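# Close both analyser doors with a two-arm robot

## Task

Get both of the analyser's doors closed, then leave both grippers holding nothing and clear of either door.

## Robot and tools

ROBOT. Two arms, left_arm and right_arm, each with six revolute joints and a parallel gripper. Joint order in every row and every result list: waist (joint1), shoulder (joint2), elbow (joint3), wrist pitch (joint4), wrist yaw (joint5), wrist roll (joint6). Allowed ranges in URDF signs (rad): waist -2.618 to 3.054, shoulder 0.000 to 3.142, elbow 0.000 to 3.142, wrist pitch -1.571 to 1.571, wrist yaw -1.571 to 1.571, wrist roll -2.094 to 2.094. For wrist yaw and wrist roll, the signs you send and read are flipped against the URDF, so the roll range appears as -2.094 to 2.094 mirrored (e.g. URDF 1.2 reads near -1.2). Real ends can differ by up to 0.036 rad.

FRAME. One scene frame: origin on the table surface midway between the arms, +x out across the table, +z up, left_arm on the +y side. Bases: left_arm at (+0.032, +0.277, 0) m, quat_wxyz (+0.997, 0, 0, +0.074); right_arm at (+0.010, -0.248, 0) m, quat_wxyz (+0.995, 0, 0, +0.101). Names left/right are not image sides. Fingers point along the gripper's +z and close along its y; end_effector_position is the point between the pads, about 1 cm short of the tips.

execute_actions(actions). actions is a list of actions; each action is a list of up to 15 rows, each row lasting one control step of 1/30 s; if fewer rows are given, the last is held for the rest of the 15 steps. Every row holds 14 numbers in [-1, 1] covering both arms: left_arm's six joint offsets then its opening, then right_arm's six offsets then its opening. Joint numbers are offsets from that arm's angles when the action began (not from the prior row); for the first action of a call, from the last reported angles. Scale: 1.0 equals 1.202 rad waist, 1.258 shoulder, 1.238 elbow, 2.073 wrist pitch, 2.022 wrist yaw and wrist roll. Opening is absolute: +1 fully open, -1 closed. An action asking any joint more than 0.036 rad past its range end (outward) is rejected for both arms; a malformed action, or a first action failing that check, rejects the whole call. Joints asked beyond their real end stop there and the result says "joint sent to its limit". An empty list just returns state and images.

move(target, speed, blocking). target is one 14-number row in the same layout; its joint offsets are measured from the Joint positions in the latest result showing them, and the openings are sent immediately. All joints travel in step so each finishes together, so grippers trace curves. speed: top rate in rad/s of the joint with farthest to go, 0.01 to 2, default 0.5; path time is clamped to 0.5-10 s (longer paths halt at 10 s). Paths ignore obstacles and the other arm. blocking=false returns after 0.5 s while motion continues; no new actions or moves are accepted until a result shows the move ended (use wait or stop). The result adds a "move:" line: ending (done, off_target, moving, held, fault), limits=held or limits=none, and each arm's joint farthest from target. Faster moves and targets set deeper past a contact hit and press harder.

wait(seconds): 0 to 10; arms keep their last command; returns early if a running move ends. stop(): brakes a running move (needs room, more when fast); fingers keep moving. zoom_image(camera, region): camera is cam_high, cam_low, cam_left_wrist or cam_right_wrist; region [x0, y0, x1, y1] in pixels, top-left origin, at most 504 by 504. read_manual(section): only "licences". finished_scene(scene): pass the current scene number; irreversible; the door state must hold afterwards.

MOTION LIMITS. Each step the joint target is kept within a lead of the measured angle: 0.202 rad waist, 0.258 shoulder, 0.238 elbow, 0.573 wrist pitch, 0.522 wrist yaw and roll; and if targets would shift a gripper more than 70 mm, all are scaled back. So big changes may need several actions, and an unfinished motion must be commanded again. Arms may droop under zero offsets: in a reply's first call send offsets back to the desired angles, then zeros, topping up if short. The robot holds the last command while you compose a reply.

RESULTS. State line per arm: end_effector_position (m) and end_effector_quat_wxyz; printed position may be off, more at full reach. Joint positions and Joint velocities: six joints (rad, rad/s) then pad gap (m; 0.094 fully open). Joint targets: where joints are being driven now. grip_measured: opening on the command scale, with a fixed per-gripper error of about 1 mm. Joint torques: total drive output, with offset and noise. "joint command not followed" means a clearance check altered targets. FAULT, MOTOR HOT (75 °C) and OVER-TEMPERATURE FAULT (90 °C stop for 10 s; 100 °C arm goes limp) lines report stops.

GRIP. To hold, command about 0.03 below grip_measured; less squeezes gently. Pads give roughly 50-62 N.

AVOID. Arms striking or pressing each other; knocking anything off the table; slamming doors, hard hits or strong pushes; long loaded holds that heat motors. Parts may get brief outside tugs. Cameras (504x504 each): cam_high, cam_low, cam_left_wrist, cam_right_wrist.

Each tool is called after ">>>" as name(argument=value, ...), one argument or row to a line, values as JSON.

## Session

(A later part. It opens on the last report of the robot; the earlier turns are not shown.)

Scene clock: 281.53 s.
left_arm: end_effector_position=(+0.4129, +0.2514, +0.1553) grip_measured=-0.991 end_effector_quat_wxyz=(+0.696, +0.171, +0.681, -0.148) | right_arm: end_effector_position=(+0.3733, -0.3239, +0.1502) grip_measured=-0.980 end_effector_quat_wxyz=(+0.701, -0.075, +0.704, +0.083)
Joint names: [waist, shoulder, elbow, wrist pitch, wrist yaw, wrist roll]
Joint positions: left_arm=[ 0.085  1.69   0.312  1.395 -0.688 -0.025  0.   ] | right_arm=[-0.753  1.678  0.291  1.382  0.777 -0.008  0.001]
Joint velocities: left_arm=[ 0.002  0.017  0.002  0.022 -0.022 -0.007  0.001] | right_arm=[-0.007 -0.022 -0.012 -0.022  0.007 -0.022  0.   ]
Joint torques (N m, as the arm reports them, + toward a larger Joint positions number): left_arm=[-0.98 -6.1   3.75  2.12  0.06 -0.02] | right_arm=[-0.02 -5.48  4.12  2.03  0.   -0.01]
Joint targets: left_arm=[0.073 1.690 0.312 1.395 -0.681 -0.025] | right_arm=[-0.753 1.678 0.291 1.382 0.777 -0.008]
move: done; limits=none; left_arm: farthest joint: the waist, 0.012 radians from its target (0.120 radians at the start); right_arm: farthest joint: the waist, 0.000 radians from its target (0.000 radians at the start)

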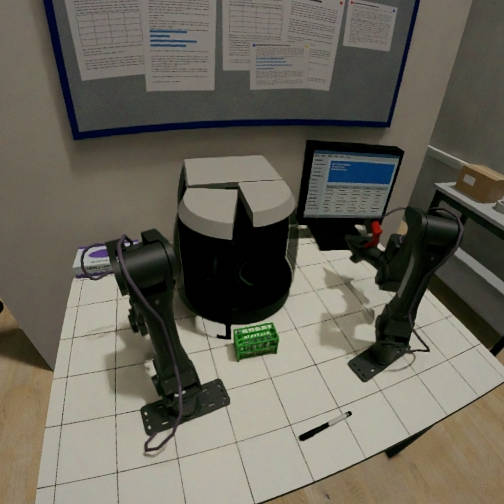

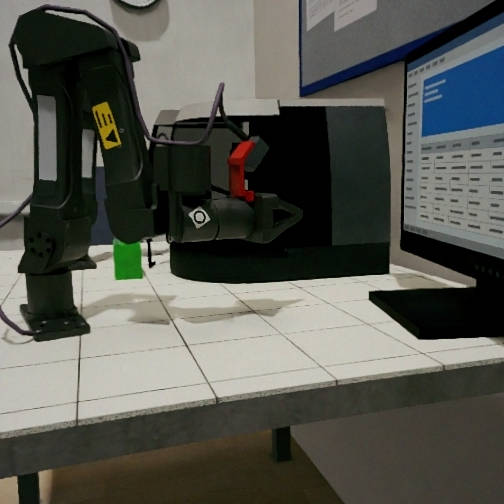

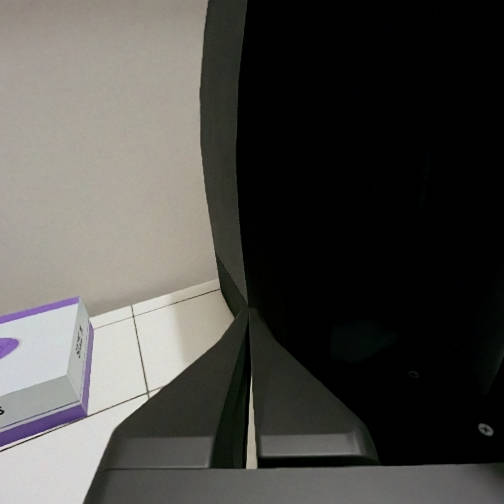

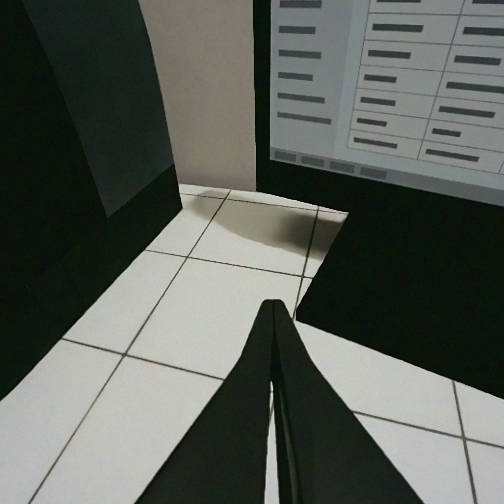

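>>> move(
  target=[-0.06,-0.03,-0.04,0,0,0,-1, 0,0,0,0,0,0,-1],
  speed=0.06,
)

>>> zoom_image(
  camera="cam_high",
  region=[150,140,330,380],
)

Scene clock: 290.53 s.
left_arm: end_effector_position=(+0.4061, +0.2308, +0.1533) grip_measured=-0.991 end_effector_quat_wxyz=(+0.690, +0.185, +0.680, -0.165) | right_arm: end_effector_position=(+0.3733, -0.3239, +0.1502) grip_measured=-0.980 end_effector_quat_wxyz=(+0.701, -0.075, +0.704, +0.083)
Joint names: [waist, shoulder, elbow, wrist pitch, wrist yaw, wrist roll]
Joint positions: left_arm=[ 0.028  1.674  0.288  1.395 -0.676 -0.025  0.   ] | right_arm=[-0.753  1.678  0.291  1.382  0.777 -0.008  0.001]
Joint velocities: left_arm=[-0.017 -0.002 -0.017 -0.051  0.007  0.007 -0.001] | right_arm=[ 0.002 -0.002  0.012  0.007  0.051 -0.007  0.   ]
Joint torques (N m, as the arm reports them, + toward a larger Joint positions number): left_arm=[-1.3  -7.6   1.68  2.12 -0.09 -0.03] | right_arm=[-0.03 -5.46  4.12  2.03  0.   -0.01]
Joint targets: left_arm=[0.013 1.652 0.262 1.395 -0.688 -0.025] | right_arm=[-0.753 1.678 0.291 1.382 0.777 -0.008]
move: off_target (left_arm); limits=none; left_arm: farthest joint: the elbow, 0.025 radians from its target (0.049 radians at the start); right_arm: farthest joint: the waist, 0.000 radians from its target (0.000 radians at the start)

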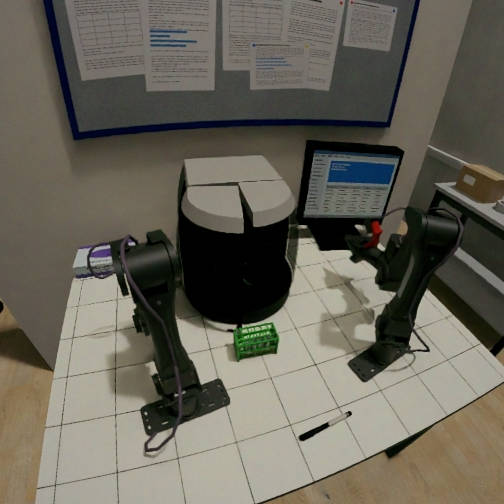

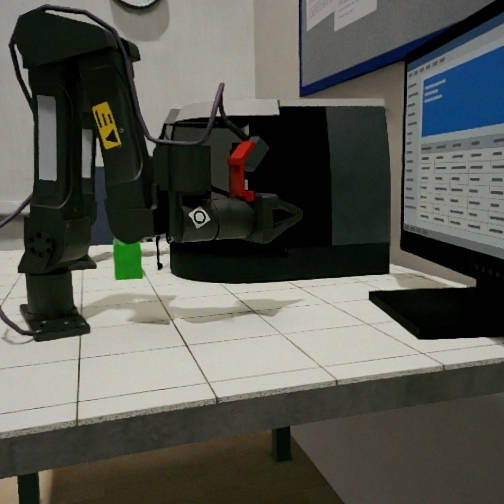

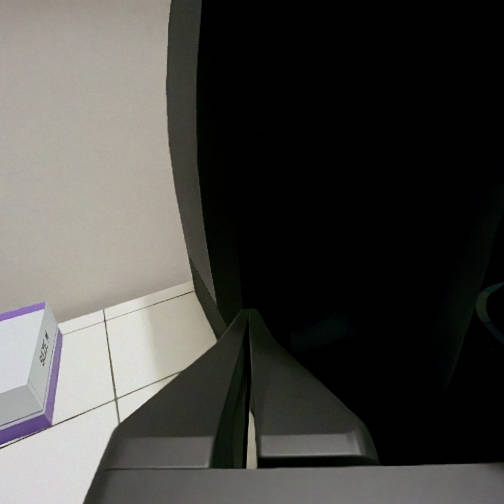

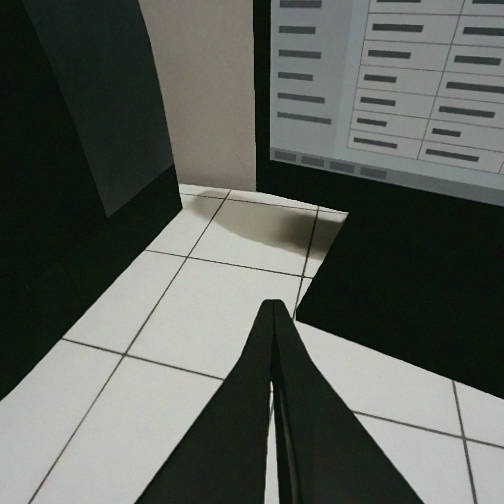

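Region (150, 140, 330, 380) of cam_high's 504x504 image, scaled by 2.100, with more detail than that image has; it fills the left 378 columns of this view, and the rest is white.

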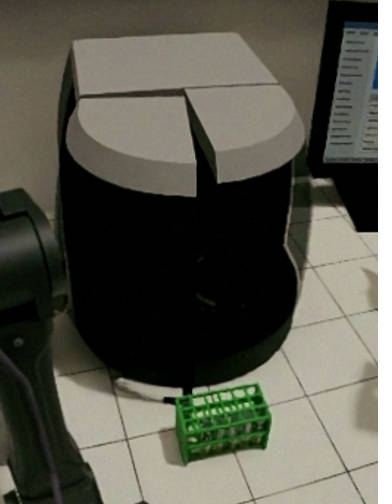

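>>> move(
  target=[-0.05,-0.03,-0.04,0,-0.03,0,-1, 0,0,0,0,0,0,-1],
  speed=0.06,
)

>>> zoom_image(
  camera="cam_high",
  region=[150,140,330,380],
)

Scene clock: 296.20 s.
left_arm: end_effector_position=(+0.4040, +0.2258, +0.1538) grip_measured=-0.992 end_effector_quat_wxyz=(+0.691, +0.181, +0.681, -0.161) | right_arm: end_effector_position=(+0.3733, -0.3239, +0.1502) grip_measured=-0.980 end_effector_quat_wxyz=(+0.701, -0.075, +0.704, +0.083)
Joint names: [waist, shoulder, elbow, wrist pitch, wrist yaw, wrist roll]
Joint positions: left_arm=[-0.     1.658  0.272  1.395 -0.635 -0.025  0.   ] | right_arm=[-0.753  1.678  0.291  1.382  0.777 -0.008  0.001]
Joint velocities: left_arm=[-0.022  0.002 -0.012  0.081  0.007  0.095  0.   ] | right_arm=[-0.017 -0.002 -0.007 -0.022  0.051 -0.095 -0.   ]
Joint torques (N m, as the arm reports them, + toward a larger Joint positions number): left_arm=[-2.64 -7.46  1.14  2.14 -0.96 -0.02] | right_arm=[-0.02 -5.47  4.12  2.03 -0.01 -0.01]
Joint targets: left_arm=[-0.032 1.636 0.239 1.395 -0.737 -0.025] | right_arm=[-0.753 1.678 0.291 1.382 0.777 -0.008]
move: off_target (left_arm); limits=none; left_arm: farthest joint: the wrist yaw, 0.101 radians from its target (0.061 radians at the start); right_arm: farthest joint: the waist, 0.000 radians from its target (0.000 radians at the start)

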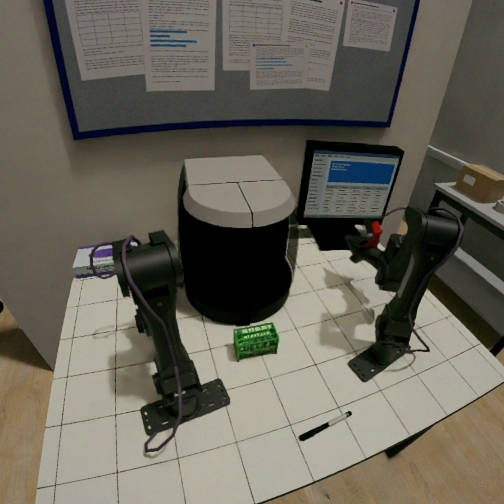

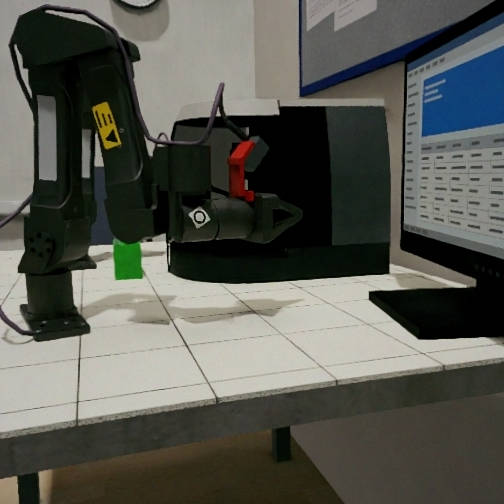

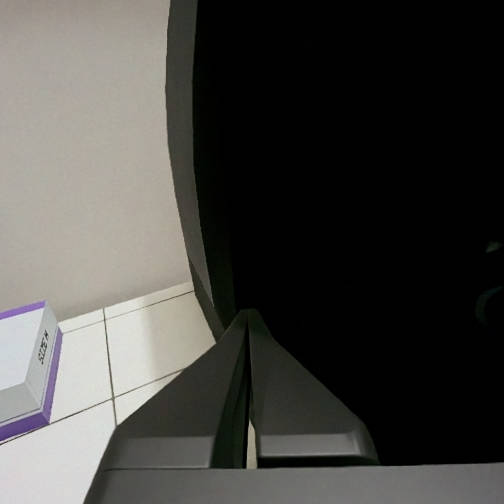

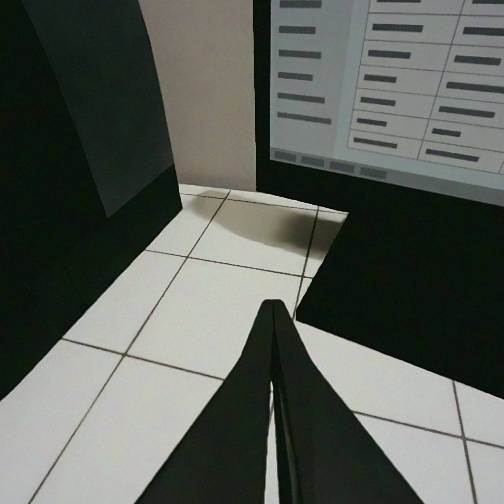

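Region (150, 140, 330, 380) of cam_high's 504x504 image, scaled by 2.100, with more detail than that image has; it fills the left 378 columns of this view, and the rest is white.

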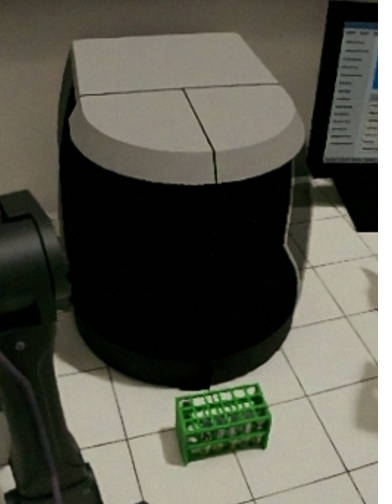

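Closed. Back off.

>>> move(
  target=[0.3,0,0,0,0,0,-1, 0,0,0,0,0,0,-1],
  speed=0.4,
)

>>> finished_scene(
  scene=1,
)

Scene clock: 301.47 s.
left_arm: end_effector_position=(+0.3986, +0.3585, +0.1538) grip_measured=-0.992 end_effector_quat_wxyz=(+0.709, +0.057, +0.702, -0.036) | right_arm: end_effector_position=(+0.3733, -0.3239, +0.1502) grip_measured=-0.980 end_effector_quat_wxyz=(+0.701, -0.075, +0.704, +0.083)
Joint names: [waist, shoulder, elbow, wrist pitch, wrist yaw, wrist roll]
Joint positions: left_arm=[ 0.354  1.658  0.272  1.395 -0.633 -0.025  0.   ] | right_arm=[-0.753  1.678  0.291  1.382  0.777 -0.008  0.001]
Joint velocities: left_arm=[ 0.012 -0.027 -0.012  0.125  0.022  0.022  0.001] | right_arm=[ 0.007 -0.012 -0.007 -0.051 -0.007 -0.051 -0.   ]
Joint torques (N m, as the arm reports them, + toward a larger Joint positions number): left_arm=[ 0.66 -5.73  3.68  2.15  0.   -0.01] | right_arm=[-0.02 -5.47  4.12  2.03 -0.01 -0.01]
Joint targets: left_arm=[0.360 1.658 0.272 1.395 -0.636 -0.025] | right_arm=[-0.753 1.678 0.291 1.382 0.777 -0.008]
move: done; limits=none; left_arm: farthest joint: the waist, 0.007 radians from its target (0.361 radians at the start); right_arm: farthest joint: the waist, 0.000 radians from its target (0.000 radians at the start)

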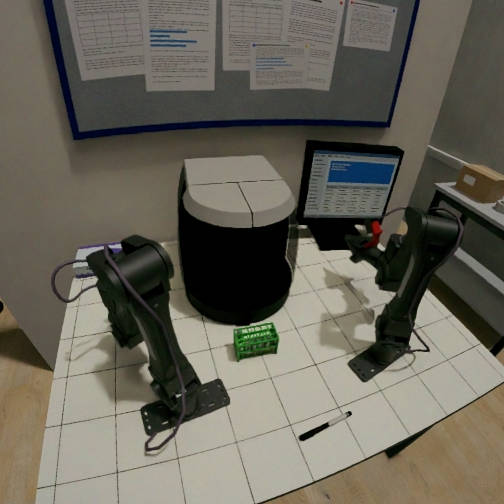

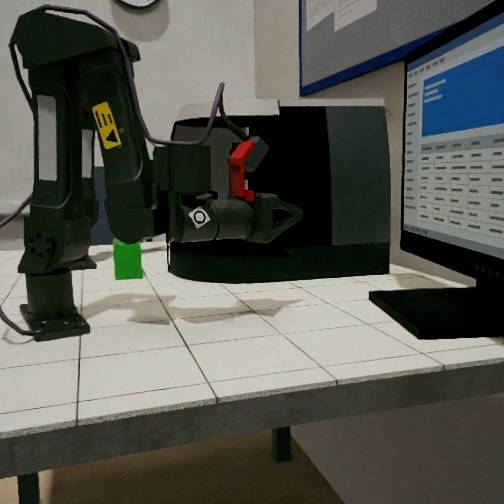

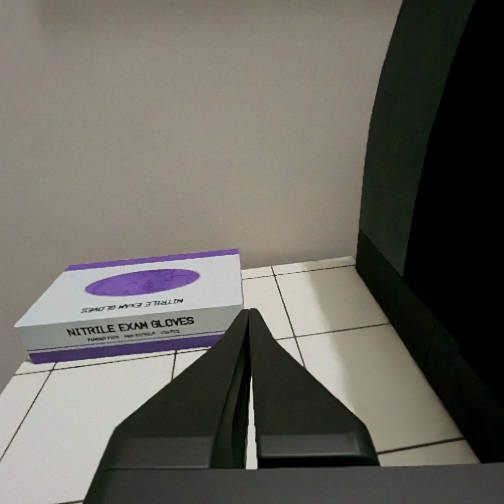

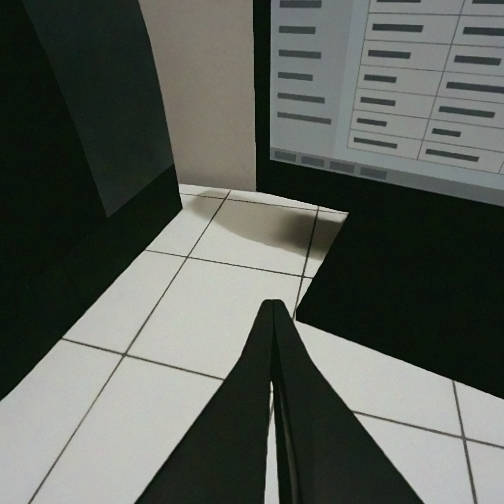

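The scene is finished: the task was done.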